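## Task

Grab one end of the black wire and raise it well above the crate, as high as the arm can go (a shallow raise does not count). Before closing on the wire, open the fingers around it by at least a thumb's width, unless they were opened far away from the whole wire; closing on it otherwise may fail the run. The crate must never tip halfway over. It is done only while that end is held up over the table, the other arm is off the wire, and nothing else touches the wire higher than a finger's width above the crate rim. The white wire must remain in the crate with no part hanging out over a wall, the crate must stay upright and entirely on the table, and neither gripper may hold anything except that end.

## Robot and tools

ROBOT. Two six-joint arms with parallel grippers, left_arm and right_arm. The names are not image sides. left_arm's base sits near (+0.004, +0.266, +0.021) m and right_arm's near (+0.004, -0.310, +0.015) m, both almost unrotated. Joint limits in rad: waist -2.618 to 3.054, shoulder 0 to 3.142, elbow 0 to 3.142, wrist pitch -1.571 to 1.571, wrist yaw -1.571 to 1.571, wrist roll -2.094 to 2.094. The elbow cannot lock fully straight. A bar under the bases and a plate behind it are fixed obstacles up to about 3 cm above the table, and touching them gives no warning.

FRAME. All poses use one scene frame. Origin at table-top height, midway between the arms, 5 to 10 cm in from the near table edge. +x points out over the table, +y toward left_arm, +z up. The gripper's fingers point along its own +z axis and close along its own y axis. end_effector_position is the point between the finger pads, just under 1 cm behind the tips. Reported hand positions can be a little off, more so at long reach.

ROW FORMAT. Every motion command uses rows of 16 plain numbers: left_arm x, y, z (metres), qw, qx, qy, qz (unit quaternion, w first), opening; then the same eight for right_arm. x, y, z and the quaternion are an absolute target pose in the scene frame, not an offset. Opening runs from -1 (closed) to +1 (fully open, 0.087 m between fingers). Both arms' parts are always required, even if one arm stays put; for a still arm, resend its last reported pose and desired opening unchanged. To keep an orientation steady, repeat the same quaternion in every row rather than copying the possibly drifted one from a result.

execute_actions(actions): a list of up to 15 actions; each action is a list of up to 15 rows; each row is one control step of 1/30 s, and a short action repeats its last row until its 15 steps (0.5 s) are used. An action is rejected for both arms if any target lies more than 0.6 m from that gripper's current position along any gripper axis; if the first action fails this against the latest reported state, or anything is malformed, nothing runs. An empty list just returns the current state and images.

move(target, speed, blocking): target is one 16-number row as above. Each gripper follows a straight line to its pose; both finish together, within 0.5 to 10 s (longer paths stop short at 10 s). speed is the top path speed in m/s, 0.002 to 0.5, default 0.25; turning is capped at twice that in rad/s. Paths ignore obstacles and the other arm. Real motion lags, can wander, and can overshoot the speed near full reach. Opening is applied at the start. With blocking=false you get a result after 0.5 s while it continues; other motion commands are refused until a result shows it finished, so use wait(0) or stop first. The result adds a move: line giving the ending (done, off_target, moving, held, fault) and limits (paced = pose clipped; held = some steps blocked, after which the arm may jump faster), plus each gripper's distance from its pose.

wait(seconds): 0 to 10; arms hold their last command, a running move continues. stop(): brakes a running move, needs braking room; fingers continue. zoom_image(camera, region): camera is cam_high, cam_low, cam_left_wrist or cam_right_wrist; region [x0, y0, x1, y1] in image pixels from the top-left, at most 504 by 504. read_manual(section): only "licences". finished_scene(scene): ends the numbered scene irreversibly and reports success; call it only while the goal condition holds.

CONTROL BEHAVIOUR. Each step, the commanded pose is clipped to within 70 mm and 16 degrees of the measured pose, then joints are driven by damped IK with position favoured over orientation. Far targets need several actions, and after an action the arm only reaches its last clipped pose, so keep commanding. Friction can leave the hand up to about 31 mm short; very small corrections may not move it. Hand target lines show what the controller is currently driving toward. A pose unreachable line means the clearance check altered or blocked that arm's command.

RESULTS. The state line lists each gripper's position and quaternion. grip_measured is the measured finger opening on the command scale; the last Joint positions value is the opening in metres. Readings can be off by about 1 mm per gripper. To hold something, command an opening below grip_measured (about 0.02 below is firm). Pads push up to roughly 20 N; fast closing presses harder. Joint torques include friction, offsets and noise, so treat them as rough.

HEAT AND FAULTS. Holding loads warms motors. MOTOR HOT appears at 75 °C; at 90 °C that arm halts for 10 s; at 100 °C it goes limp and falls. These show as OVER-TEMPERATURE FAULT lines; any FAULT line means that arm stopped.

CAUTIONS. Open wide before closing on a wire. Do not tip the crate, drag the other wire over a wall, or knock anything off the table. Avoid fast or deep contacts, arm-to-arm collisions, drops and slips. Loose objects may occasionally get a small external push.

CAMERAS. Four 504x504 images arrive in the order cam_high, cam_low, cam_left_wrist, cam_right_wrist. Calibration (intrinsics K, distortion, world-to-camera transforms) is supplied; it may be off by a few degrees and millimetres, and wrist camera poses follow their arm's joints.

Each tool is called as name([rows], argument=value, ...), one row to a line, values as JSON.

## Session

execute_actions(actions=[])

Scene clock: 0.00 s.
left_arm: end_effector_position=(+0.3087, +0.4422, +0.2249) grip_measured=+1.000 end_effector_quat_wxyz=(+0.306, -0.341, +0.840, -0.289) | right_arm: end_effector_position=(+0.1733, -0.3238, +0.1377) grip_measured=+0.989 end_effector_quat_wxyz=(+0.002, -0.686, +0.727, -0.011)
Joint positions: left_arm=[ 0.87   1.681  1.544 -1.088  0.815 -0.021  0.087] | right_arm=[ 0.067  1.147  0.988 -1.378 -0.03  -1.416  0.087]
Joint velocities: left_arm=[-0.007 -0.017 -0.002 -0.007 -0.051  0.037  0.   ] | right_arm=[-0.012  0.002  0.012 -0.066 -0.007 -0.007  0.001]
Joint torques (N m, as the arm reports them, + toward a larger angle): no reading
Motor temperatures (°C, as the motors report them): left_arm=[32 34 32 31 32 32] | right_arm=[33 36 34 33 33 31]
Hand target (left_arm): +0.309, +0.442, +0.225; +0.306, -0.341, +0.840, -0.289
Hand target (right_arm): +0.173, -0.324, +0.138; -0.002, +0.686, -0.727, +0.011
camera_calibration (this result's frames):
cam_left_wrist: T_world_to_cam=[[0.403014, -0.590199, 0.699461, -0.0213016], [-0.914922, -0.278427, 0.292225, 0.360505], [0.0222778, -0.757723, -0.652196, 0.612566], [0, 0, 0, 1]] pos_world=[0.324772, 0.551957, 0.309064]
cam_right_wrist: T_world_to_cam=[[0.99788, -0.0540868, 0.0362021, -0.203776], [-0.0625369, -0.642708, 0.763555, -0.281941], [-0.0180309, -0.7642, -0.644727, -0.0163218], [0, 0, 0, 1]] pos_world=[0.185418, -0.204701, 0.212132]

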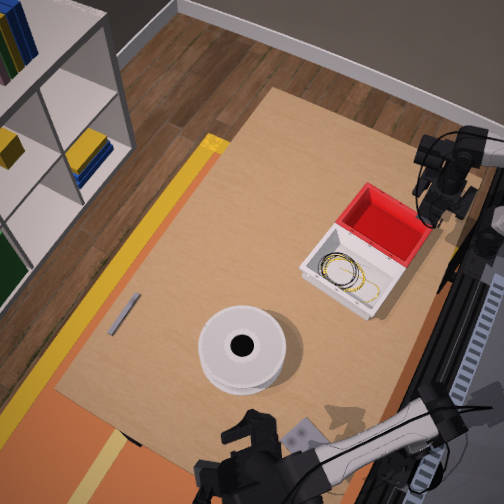

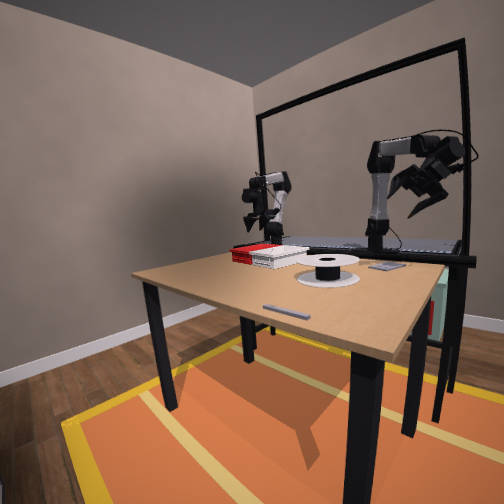

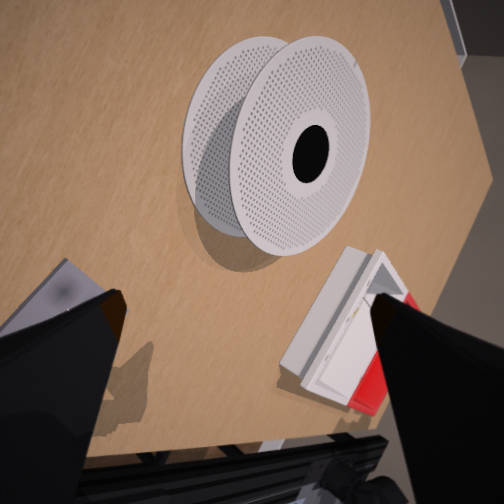

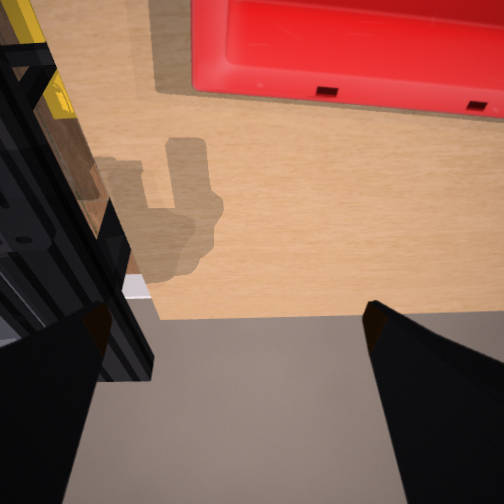

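move(target=[0.309,0.442,0.225,0.306,-0.341,0.84,-0.289,1,0.35,-0.03,0.2,0.195,-0.335,0.919,0.071,0.3])

zoom_image(camera="cam_high", region=[290,200,420,330])

Scene clock: 5.37 s.
left_arm: end_effector_position=(+0.3087, +0.4422, +0.2249) grip_measured=+1.000 end_effector_quat_wxyz=(+0.306, -0.341, +0.840, -0.289) | right_arm: end_effector_position=(+0.3519, -0.0334, +0.1977) grip_measured=+0.300 end_effector_quat_wxyz=(+0.190, -0.340, +0.918, +0.076)
Joint positions: left_arm=[ 0.87   1.681  1.544 -1.088  0.815 -0.021  0.087] | right_arm=[ 0.608  2.001  2.121 -1.243 -0.066 -0.052  0.057]
Joint velocities: left_arm=[ 0.007  0.017  0.007 -0.022  0.007 -0.066  0.   ] | right_arm=[-0.007 -0.012 -0.002  0.051 -0.007 -0.037 -0.001]
Joint torques (N m, as the arm reports them, + toward a larger angle): left_arm=[ 0.15 -8.59  7.79  0.78  0.41  0.13] | right_arm=[ 0.24 -8.94  7.04  1.08 -0.01  0.14]
Motor temperatures (°C, as the motors report them): left_arm=[32 36 33 32 32 32] | right_arm=[33 37 35 33 33 31]
Hand target (left_arm): +0.309, +0.442, +0.225; +0.306, -0.341, +0.840, -0.289
Hand target (right_arm): +0.353, -0.032, +0.203; +0.195, -0.334, +0.919, +0.074
Off the commanded pose (left_arm): 0.000 m, 0 deg.
Off the commanded pose (right_arm): 0.005 m, 1 deg.
move: done
camera_calibration (this result's frames):
cam_left_wrist: T_world_to_cam=[[0.403014, -0.590199, 0.699461, -0.0213016], [-0.914922, -0.278427, 0.292225, 0.360505], [0.0222778, -0.757723, -0.652196, 0.612566], [0, 0, 0, 1]] pos_world=[0.324772, 0.551957, 0.309064]
cam_right_wrist: T_world_to_cam=[[0.650118, -0.7598, 0.00705918, -0.263883], [-0.687611, -0.584347, 0.430964, 0.157713], [-0.323321, -0.285031, -0.902342, 0.421809], [0, 0, 0, 1]] pos_world=[0.41638, 0.0118896, 0.31451]

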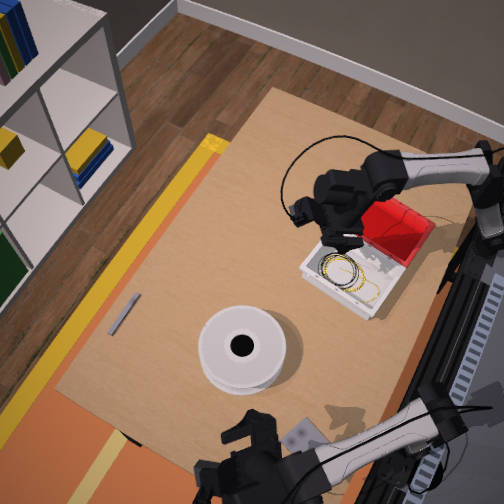

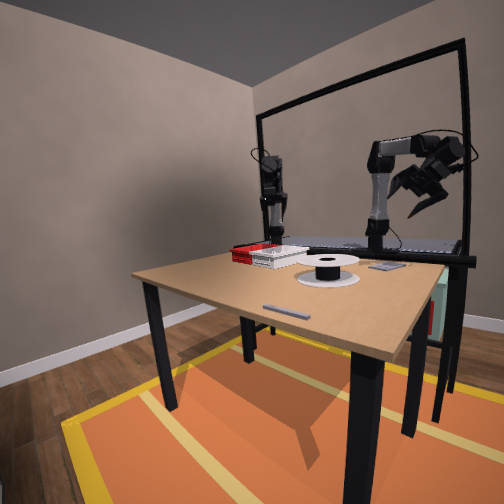

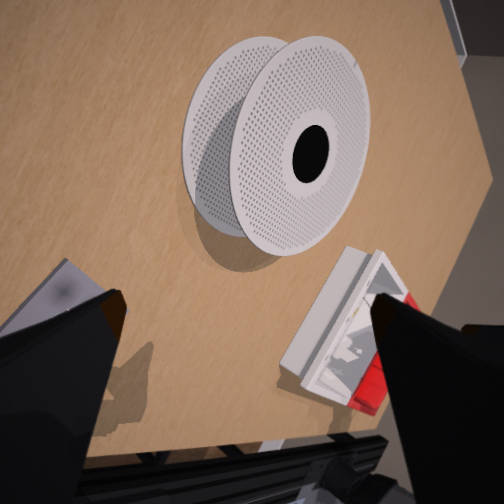

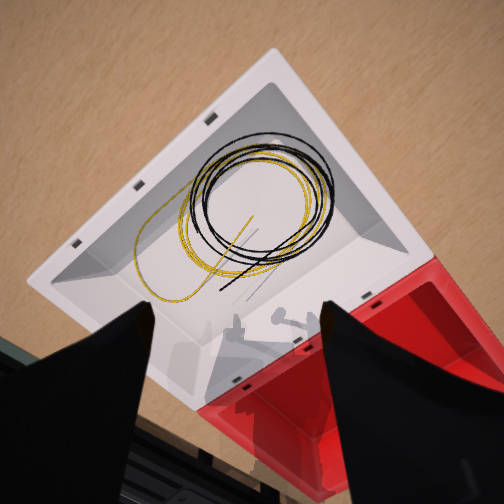

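Region (290, 200, 420, 330) of cam_high's 504x504 image, scaled by 3.877, with more detail than that image has.

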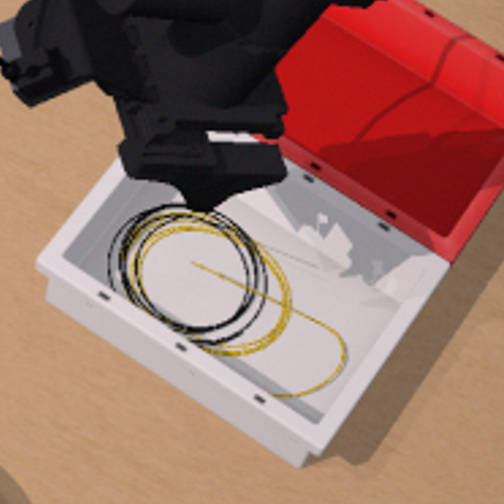

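move(target=[0.309,0.442,0.225,0.306,-0.341,0.84,-0.289,1,0.305,-0.073,0.11,0,0,1,0,-0.25], speed=0.15)

Scene clock: 11.20 s.
left_arm: end_effector_position=(+0.3087, +0.4422, +0.2249) grip_measured=+1.000 end_effector_quat_wxyz=(+0.306, -0.341, +0.840, -0.289) | right_arm: end_effector_position=(+0.3083, -0.0652, +0.1122) grip_measured=-0.250 end_effector_quat_wxyz=(+0.013, -0.014, +1.000, +0.008)
Joint positions: left_arm=[ 0.87   1.681  1.544 -1.088  0.815 -0.021  0.087] | right_arm=[ 0.567  2.094  1.936 -1.345 -0.032  0.57   0.033]
Joint velocities: left_arm=[-0.007 -0.012  0.012  0.051  0.066 -0.051  0.   ] | right_arm=[ 0.007 -0.012 -0.002 -0.051  0.022  0.037  0.001]
Joint torques (N m, as the arm reports them, + toward a larger angle): left_arm=[ 0.12 -8.59  7.76  0.77  0.41  0.14] | right_arm=[-1.06 -9.45  3.93  0.36 -0.07  0.1 ]
Motor temperatures (°C, as the motors report them): left_arm=[32 37 34 32 32 32] | right_arm=[33 38 36 33 33 31]
Hand target (left_arm): +0.309, +0.442, +0.225; +0.306, -0.341, +0.840, -0.289
Hand target (right_arm): +0.305, -0.072, +0.108; -0.002, +0.000, +1.000, +0.002
Off the commanded pose (left_arm): 0.000 m, 0 deg.
Off the commanded pose (right_arm): 0.009 m, 2 deg.
move: done
camera_calibration (this result's frames):
cam_left_wrist: T_world_to_cam=[[0.403014, -0.590199, 0.699461, -0.0213016], [-0.914922, -0.278427, 0.292225, 0.360505], [0.0222778, -0.757723, -0.652196, 0.612566], [0, 0, 0, 1]] pos_world=[0.324772, 0.551957, 0.309064]
cam_right_wrist: T_world_to_cam=[[0.030756, -0.999527, 0.000642465, -0.0830953], [-0.67403, -0.0202657, 0.738426, 0.144067], [-0.738063, -0.0231441, -0.674334, 0.440914], [0, 0, 0, 1]] pos_world=[0.425083, -0.0699318, 0.190994]

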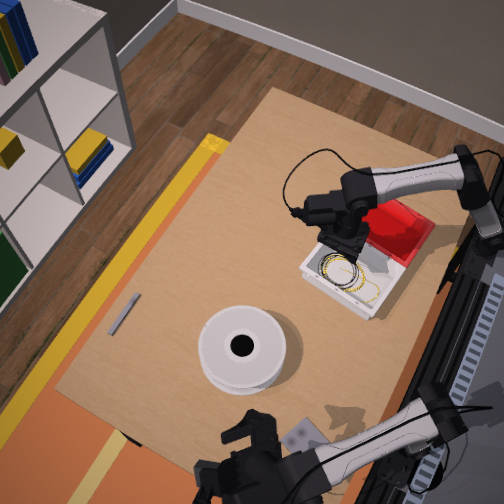

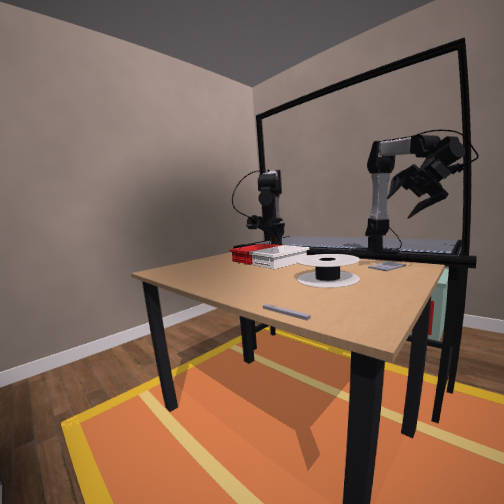

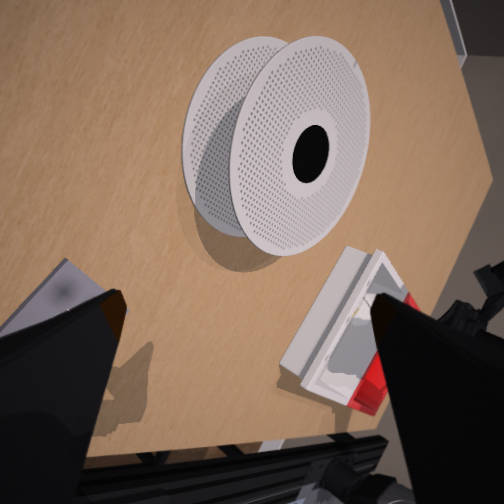

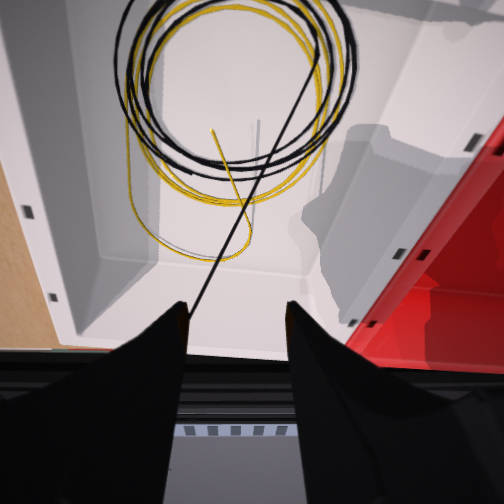

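move(target=[0.309,0.442,0.225,0.306,-0.341,0.84,-0.289,1,0.285,-0.048,0.11,0,0,1,0,-0.25], speed=0.06)

Scene clock: 18.80 s.
left_arm: end_effector_position=(+0.3087, +0.4422, +0.2249) grip_measured=+1.000 end_effector_quat_wxyz=(+0.306, -0.341, +0.840, -0.289) | right_arm: end_effector_position=(+0.2919, -0.0438, +0.1117) grip_measured=-0.250 end_effector_quat_wxyz=(+0.010, -0.007, +1.000, +0.009)
Joint positions: left_arm=[ 0.87   1.681  1.544 -1.088  0.815 -0.021  0.087] | right_arm=[ 0.63   2.094  1.936 -1.348 -0.032  0.648  0.033]
Joint velocities: left_arm=[ 0.007 -0.007 -0.007 -0.022 -0.007  0.037  0.   ] | right_arm=[-0.017 -0.027 -0.007  0.007 -0.022  0.037 -0.002]
Joint torques (N m, as the arm reports them, + toward a larger angle): left_arm=[ 0.11 -8.57  7.77  0.78  0.41  0.12] | right_arm=[  0.25 -10.01   3.79   0.31  -0.05   0.15]
Motor temperatures (°C, as the motors report them): left_arm=[32 38 35 32 32 32] | right_arm=[33 41 36 33 33 31]
Hand target (left_arm): +0.309, +0.442, +0.225; +0.306, -0.341, +0.840, -0.289
Hand target (right_arm): +0.285, -0.047, +0.110; -0.001, +0.000, +1.000, +0.001
Off the commanded pose (left_arm): 0.000 m, 0 deg.
Off the commanded pose (right_arm): 0.008 m, 2 deg.
move: done
camera_calibration (this result's frames):
cam_left_wrist: T_world_to_cam=[[0.403014, -0.590199, 0.699461, -0.0213016], [-0.914922, -0.278427, 0.292225, 0.360505], [0.0222778, -0.757723, -0.652196, 0.612566], [0, 0, 0, 1]] pos_world=[0.324772, 0.551957, 0.309064]
cam_right_wrist: T_world_to_cam=[[0.0161483, -0.999869, -0.000775265, -0.0567642], [-0.669284, -0.0113853, 0.74292, 0.13234], [-0.742831, -0.011478, -0.66938, 0.430283], [0, 0, 0, 1]] pos_world=[0.409117, -0.0503113, 0.189661]

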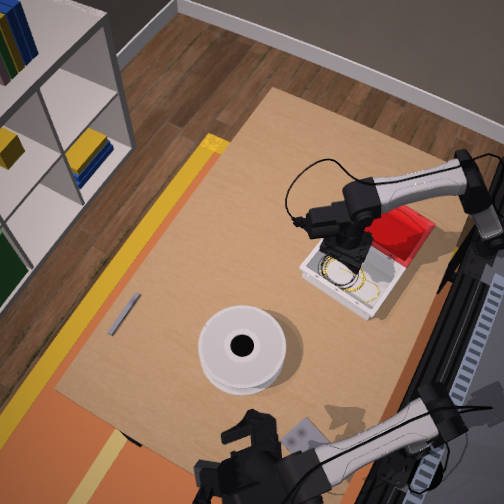

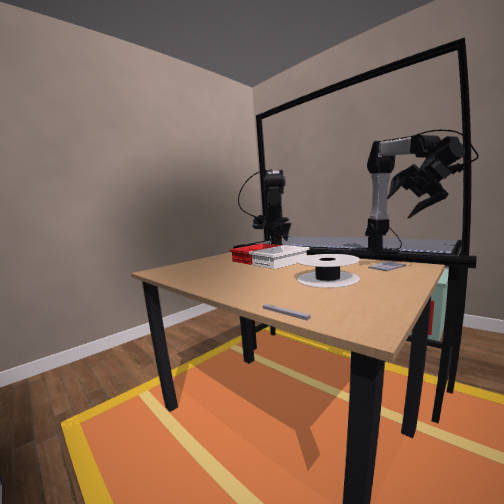

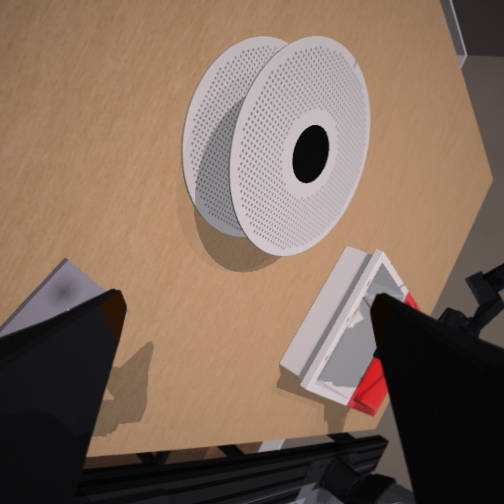

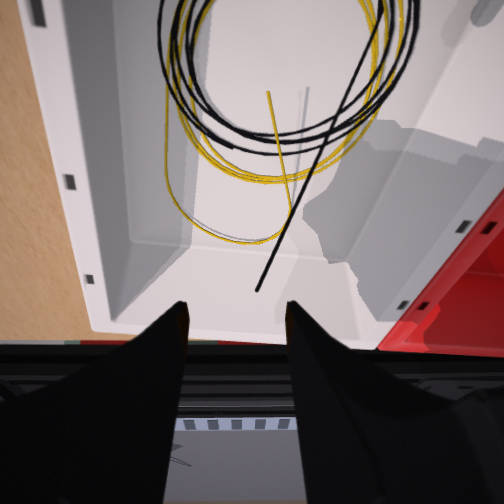

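move(target=[0.309,0.442,0.225,0.306,-0.341,0.84,-0.289,1,0.32,-0.06,0.098,0,0,1,0,-0.25], speed=0.05)

move(target=[0.309,0.442,0.225,0.306,-0.341,0.84,-0.289,1,0.32,-0.06,0.098,0,0,1,0,-1])

Scene clock: 25.37 s.
left_arm: end_effector_position=(+0.3087, +0.4422, +0.2249) grip_measured=+1.000 end_effector_quat_wxyz=(+0.306, -0.341, +0.840, -0.289) | right_arm: end_effector_position=(+0.3147, -0.0582, +0.0926) grip_measured=-0.250 end_effector_quat_wxyz=(-0.004, +0.001, +1.000, -0.003)
Joint positions: left_arm=[ 0.87   1.681  1.544 -1.088  0.815 -0.021  0.087] | right_arm=[ 0.572  2.178  1.988 -1.352 -0.032  0.602  0.033]
Joint velocities: left_arm=[-0.017 -0.002 -0.007 -0.066 -0.022  0.037  0.   ] | right_arm=[ 0.002  0.012  0.017 -0.066 -0.007 -0.037 -0.001]
Joint torques (N m, as the arm reports them, + toward a larger angle): left_arm=[ 0.12 -8.59  7.79  0.77  0.41  0.13] | right_arm=[-1.13 -9.92  6.64  0.25  0.04 -0.06]
Motor temperatures (°C, as the motors report them): left_arm=[32 39 35 32 32 32] | right_arm=[33 42 36 33 33 31]
Hand target (left_arm): +0.309, +0.442, +0.225; +0.306, -0.341, +0.840, -0.289
Hand target (right_arm): +0.320, -0.061, +0.098; +0.001, +0.000, +1.000, -0.000
Off the commanded pose (left_arm): 0.000 m, 0 deg.
Off the commanded pose (right_arm): 0.008 m, 1 deg.
move: done
camera_calibration (this result's frames):
cam_left_wrist: T_world_to_cam=[[0.403014, -0.590199, 0.699461, -0.0213016], [-0.914922, -0.278427, 0.292225, 0.360505], [0.0222778, -0.757723, -0.652196, 0.612566], [0, 0, 0, 1]] pos_world=[0.324772, 0.551957, 0.309064]
cam_right_wrist: T_world_to_cam=[[0.00239746, -0.999755, 0.0220112, -0.0693602], [-0.648864, 0.0151932, 0.760753, 0.155069], [-0.760901, -0.0161061, -0.648669, 0.437769], [0, 0, 0, 1]] pos_world=[0.433883, -0.0646484, 0.167525]

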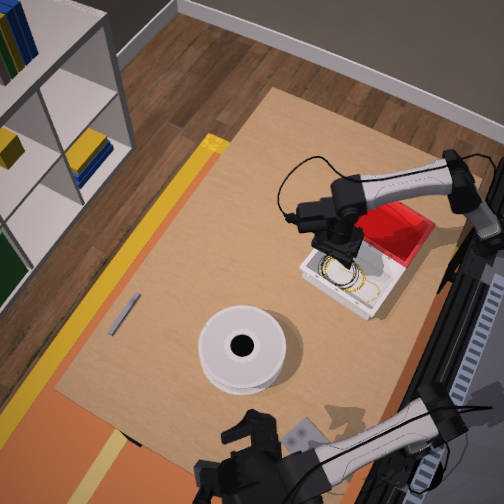

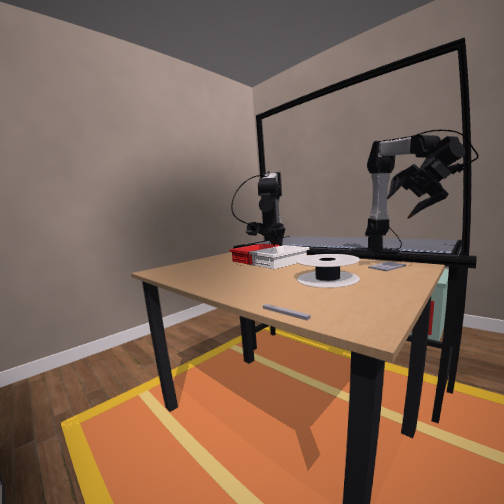

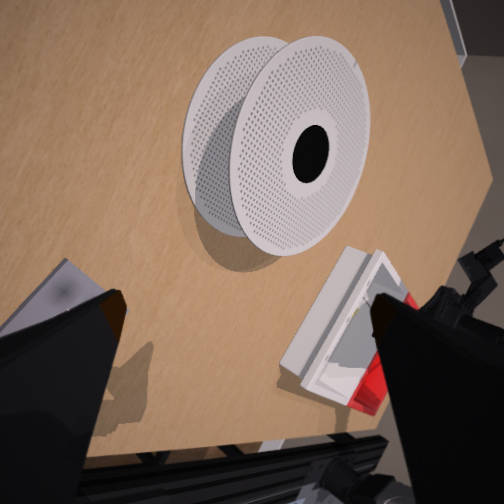

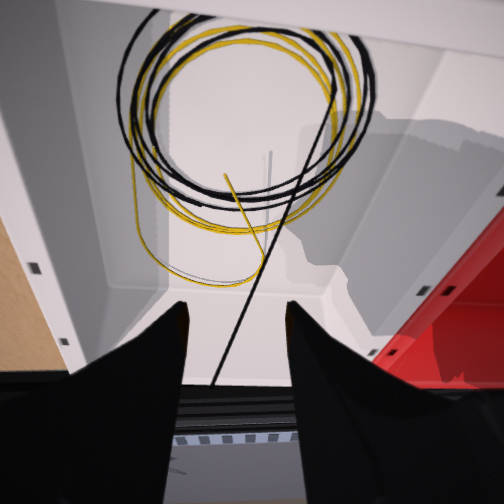

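Scene clock: 26.07 s.
left_arm: end_effector_position=(+0.3087, +0.4422, +0.2249) grip_measured=+1.000 end_effector_quat_wxyz=(+0.306, -0.341, +0.840, -0.289) | right_arm: end_effector_position=(+0.3143, -0.0585, +0.0927) grip_measured=-1.000 end_effector_quat_wxyz=(-0.005, +0.000, +1.000, -0.003)
Joint positions: left_arm=[ 0.87   1.681  1.544 -1.088  0.815 -0.021  0.087] | right_arm=[ 0.572  2.178  1.988 -1.354 -0.032  0.601  0.   ]
Joint velocities: left_arm=[ 0.002  0.012 -0.012 -0.051 -0.037  0.007  0.   ] | right_arm=[ 0.002 -0.002  0.017  0.037 -0.154  0.037  0.   ]
Joint torques (N m, as the arm reports them, + toward a larger angle): left_arm=[ 0.13 -8.6   7.79  0.78  0.41  0.11] | right_arm=[-0.91 -9.76  6.99  0.23  0.03 -0.04]
Motor temperatures (°C, as the motors report them): left_arm=[32 39 35 32 32 32] | right_arm=[33 43 37 33 33 31]
Hand target (left_arm): +0.309, +0.442, +0.225; +0.306, -0.341, +0.840, -0.289
Hand target (right_arm): +0.320, -0.060, +0.098; +0.000, +0.000, +1.000, -0.000
Off the commanded pose (left_arm): 0.000 m, 0 deg.
Off the commanded pose (right_arm): 0.008 m, 1 deg.
move: done
camera_calibration (this result's frames):
cam_left_wrist: T_world_to_cam=[[0.403014, -0.590199, 0.699461, -0.0213016], [-0.914922, -0.278427, 0.292225, 0.360505], [0.0222778, -0.757723, -0.652196, 0.612566], [0, 0, 0, 1]] pos_world=[0.324772, 0.551957, 0.309064]
cam_right_wrist: T_world_to_cam=[[0.0031351, -0.999729, 0.0230783, -0.0699878], [-0.647675, 0.0155538, 0.761758, 0.154319], [-0.76191, -0.0173354, -0.64745, 0.437644], [0, 0, 0, 1]] pos_world=[0.433614, -0.0647823, 0.167414]

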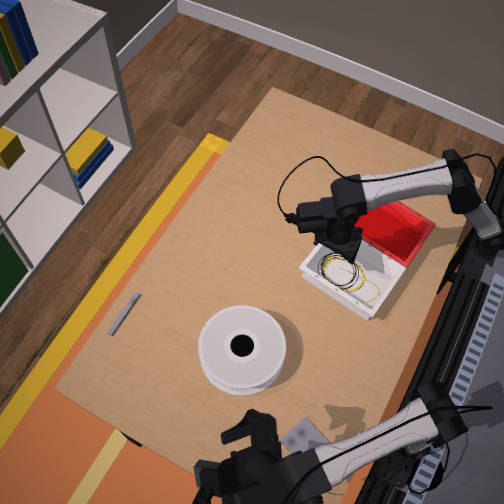

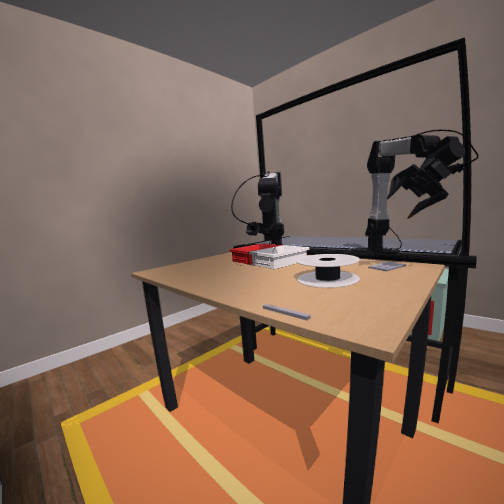

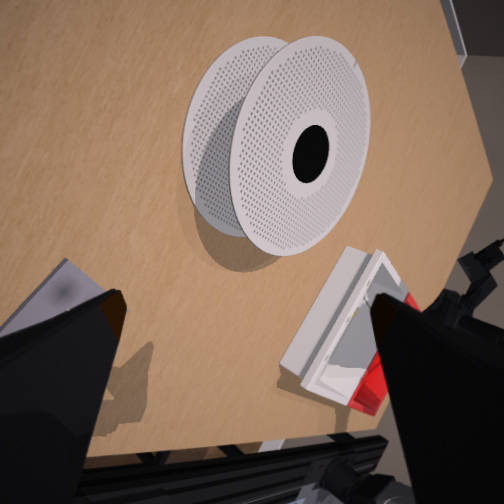

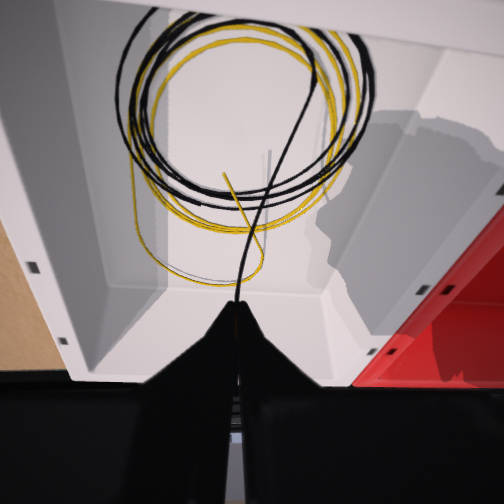

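move(target=[0.309,0.442,0.225,0.306,-0.341,0.84,-0.289,1,0.3,-0.07,0.42,0.47,-0.296,0.814,0.171,-1], speed=0.08)

move(target=[0.309,0.442,0.225,0.306,-0.341,0.84,-0.289,1,0.27,-0.09,0.78,0.85,-0.145,0.4,0.31,-1], speed=0.08)

zoom_image(camera="cam_high", region=[280,130,480,330])

Scene clock: 36.67 s.
left_arm: end_effector_position=(+0.3087, +0.4422, +0.2249) grip_measured=+1.000 end_effector_quat_wxyz=(+0.306, -0.341, +0.840, -0.289) | right_arm: end_effector_position=(+0.2971, -0.0675, +0.4048) grip_measured=-1.000 end_effector_quat_wxyz=(+0.447, -0.299, +0.828, +0.159)
Joint positions: left_arm=[ 0.87   1.681  1.544 -1.088  0.815 -0.021  0.087] | right_arm=[ 0.601  1.527  2.149 -1.165 -0.064 -0.012  0.   ]
Joint velocities: left_arm=[-0.007  0.002 -0.027  0.022 -0.022 -0.037  0.   ] | right_arm=[-0.022 -0.012  0.012 -0.007 -0.007 -0.125  0.   ]
Joint torques (N m, as the arm reports them, + toward a larger angle): left_arm=[ 0.11 -8.58  7.75  0.77  0.43  0.13] | right_arm=[-1.09 -6.08  6.15  2.1  -0.11 -0.07]
Motor temperatures (°C, as the motors report them): left_arm=[32 40 36 33 32 32] | right_arm=[33 44 38 34 33 31]
Hand target (left_arm): +0.309, +0.442, +0.225; +0.306, -0.341, +0.840, -0.289
Hand target (right_arm): +0.296, -0.072, +0.423; +0.473, -0.298, +0.813, +0.163
Off the commanded pose (left_arm): 0.000 m, 0 deg.
Off the commanded pose (right_arm): 0.016 m, 3 deg.
move: off_target (right_arm)
camera_calibration (this result's frames):
cam_left_wrist: T_world_to_cam=[[0.403014, -0.590199, 0.699461, -0.0213016], [-0.914922, -0.278427, 0.292225, 0.360505], [0.0222778, -0.757723, -0.652196, 0.612566], [0, 0, 0, 1]] pos_world=[0.324772, 0.551957, 0.309064]
cam_right_wrist: T_world_to_cam=[[0.627717, -0.778248, 0.0173486, -0.254396], [-0.770096, -0.624088, -0.132161, 0.260651], [0.113681, 0.0695997, -0.991076, 0.511279], [0, 0, 0, 1]] pos_world=[0.302292, -0.0708986, 0.545578]

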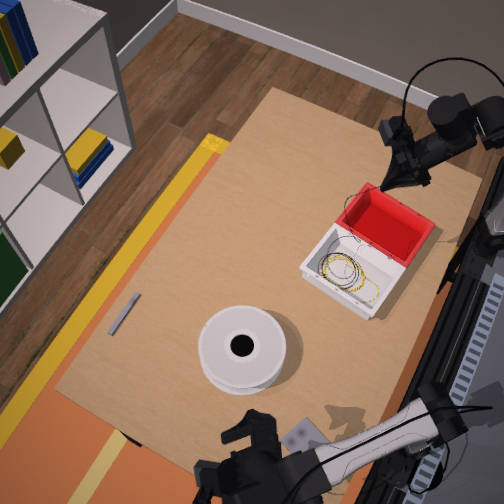

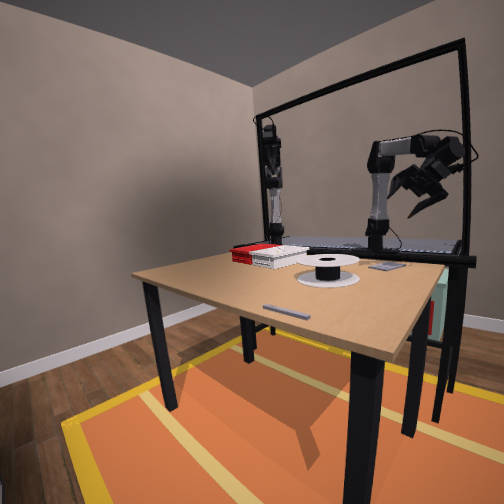

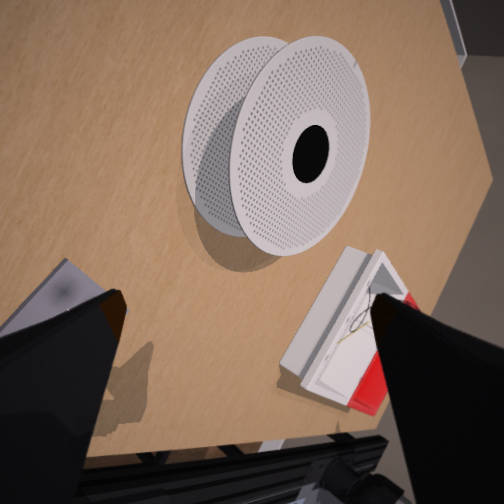

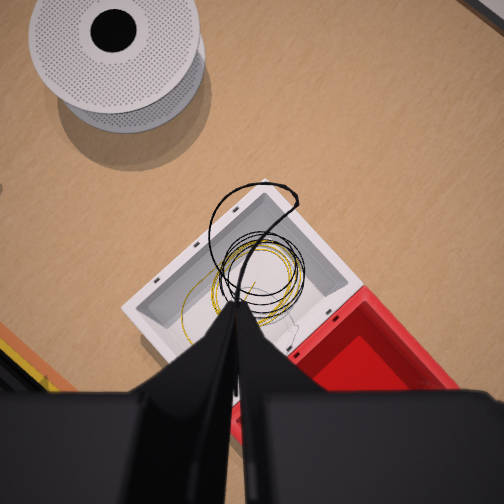

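Scene clock: 45.23 s.
left_arm: end_effector_position=(+0.3087, +0.4422, +0.2249) grip_measured=+1.000 end_effector_quat_wxyz=(+0.306, -0.341, +0.840, -0.289) | right_arm: end_effector_position=(+0.2689, -0.0862, +0.7676) grip_measured=-1.000 end_effector_quat_wxyz=(+0.861, -0.144, +0.382, +0.304)
Joint positions: left_arm=[ 0.87   1.681  1.544 -1.088  0.815 -0.021  0.087] | right_arm=[ 0.563  1.714  2.84  -0.355 -0.059  0.076  0.   ]
Joint velocities: left_arm=[ 0.002 -0.012 -0.017 -0.022 -0.007  0.037  0.   ] | right_arm=[ 0.012  0.017  0.002 -0.066  0.007 -0.007  0.   ]
Joint torques (N m, as the arm reports them, + toward a larger angle): left_arm=[ 0.13 -8.58  7.78  0.77  0.42  0.13] | right_arm=[-0.67 -3.29  3.52  1.45  0.05  0.13]
Motor temperatures (°C, as the motors report them): left_arm=[32 41 37 33 32 32] | right_arm=[33 43 38 36 33 31]
Hand target (left_arm): +0.309, +0.442, +0.225; +0.306, -0.341, +0.840, -0.289
Hand target (right_arm): +0.262, -0.094, +0.778; +0.869, -0.132, +0.365, +0.307
Off the commanded pose (left_arm): 0.000 m, 0 deg.
Off the commanded pose (right_arm): 0.013 m, 2 deg.
elbow stopped short (right arm): the move would have taken joint 3 (elbow) straighter than the controller allows; a more bent joint 3 avoids this.
move: off_target (right_arm)
camera_calibration (this result's frames):
cam_left_wrist: T_world_to_cam=[[0.403014, -0.590199, 0.699461, -0.0213016], [-0.914922, -0.278427, 0.292225, 0.360505], [0.0222778, -0.757723, -0.652196, 0.612566], [0, 0, 0, 1]] pos_world=[0.324772, 0.551957, 0.309064]
cam_right_wrist: T_world_to_cam=[[0.622173, -0.782854, 0.00633343, -0.248034], [-0.0952026, -0.0836871, -0.991934, 0.800234], [0.77707, 0.616551, -0.126598, 0.0805178], [0, 0, 0, 1]] pos_world=[0.167937, -0.176849, 0.805544]

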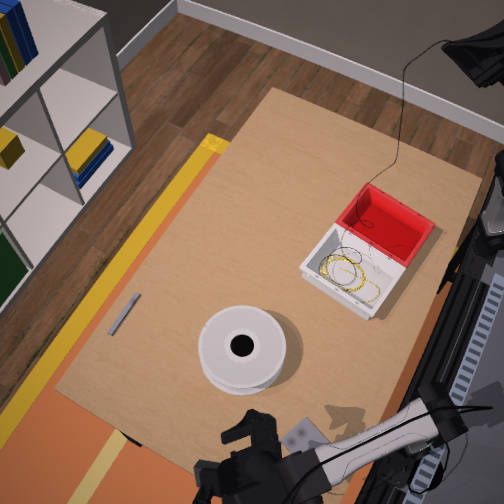

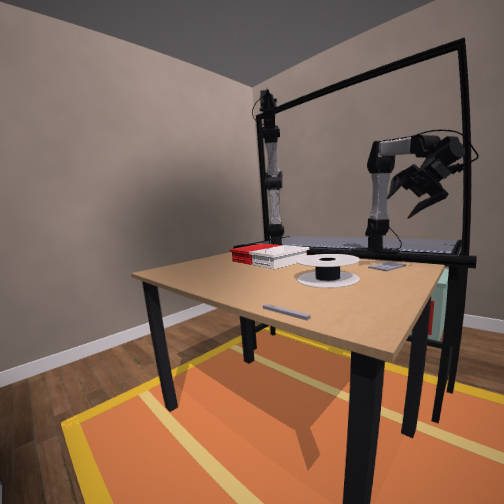

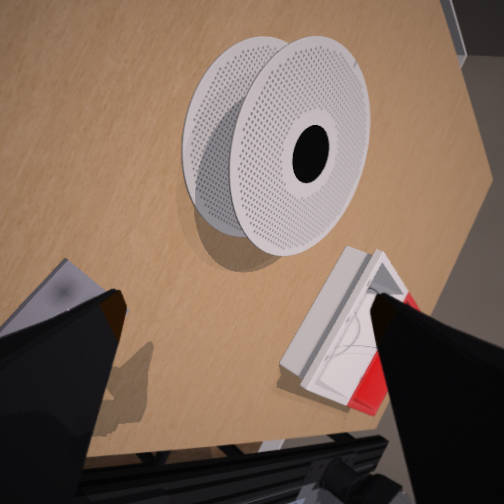

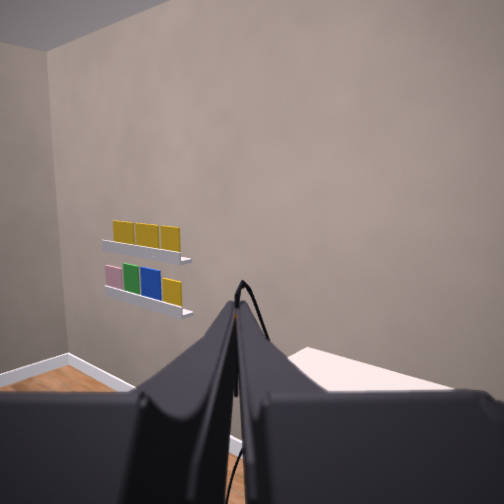

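Region (280, 130, 480, 330) of cam_high's 504x504 image, scaled by 2.520, with more detail than that image has.

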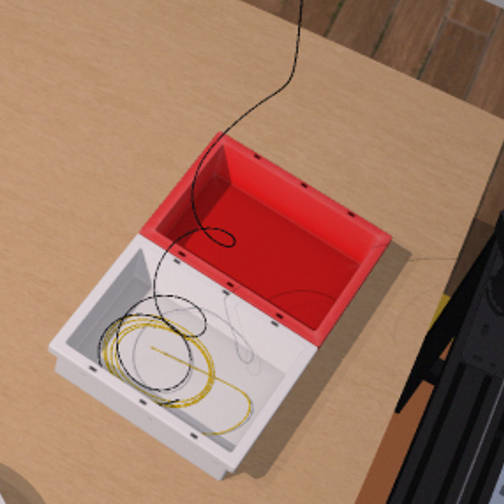

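finished_scene(scene=2)

The scene is finished: the task was done.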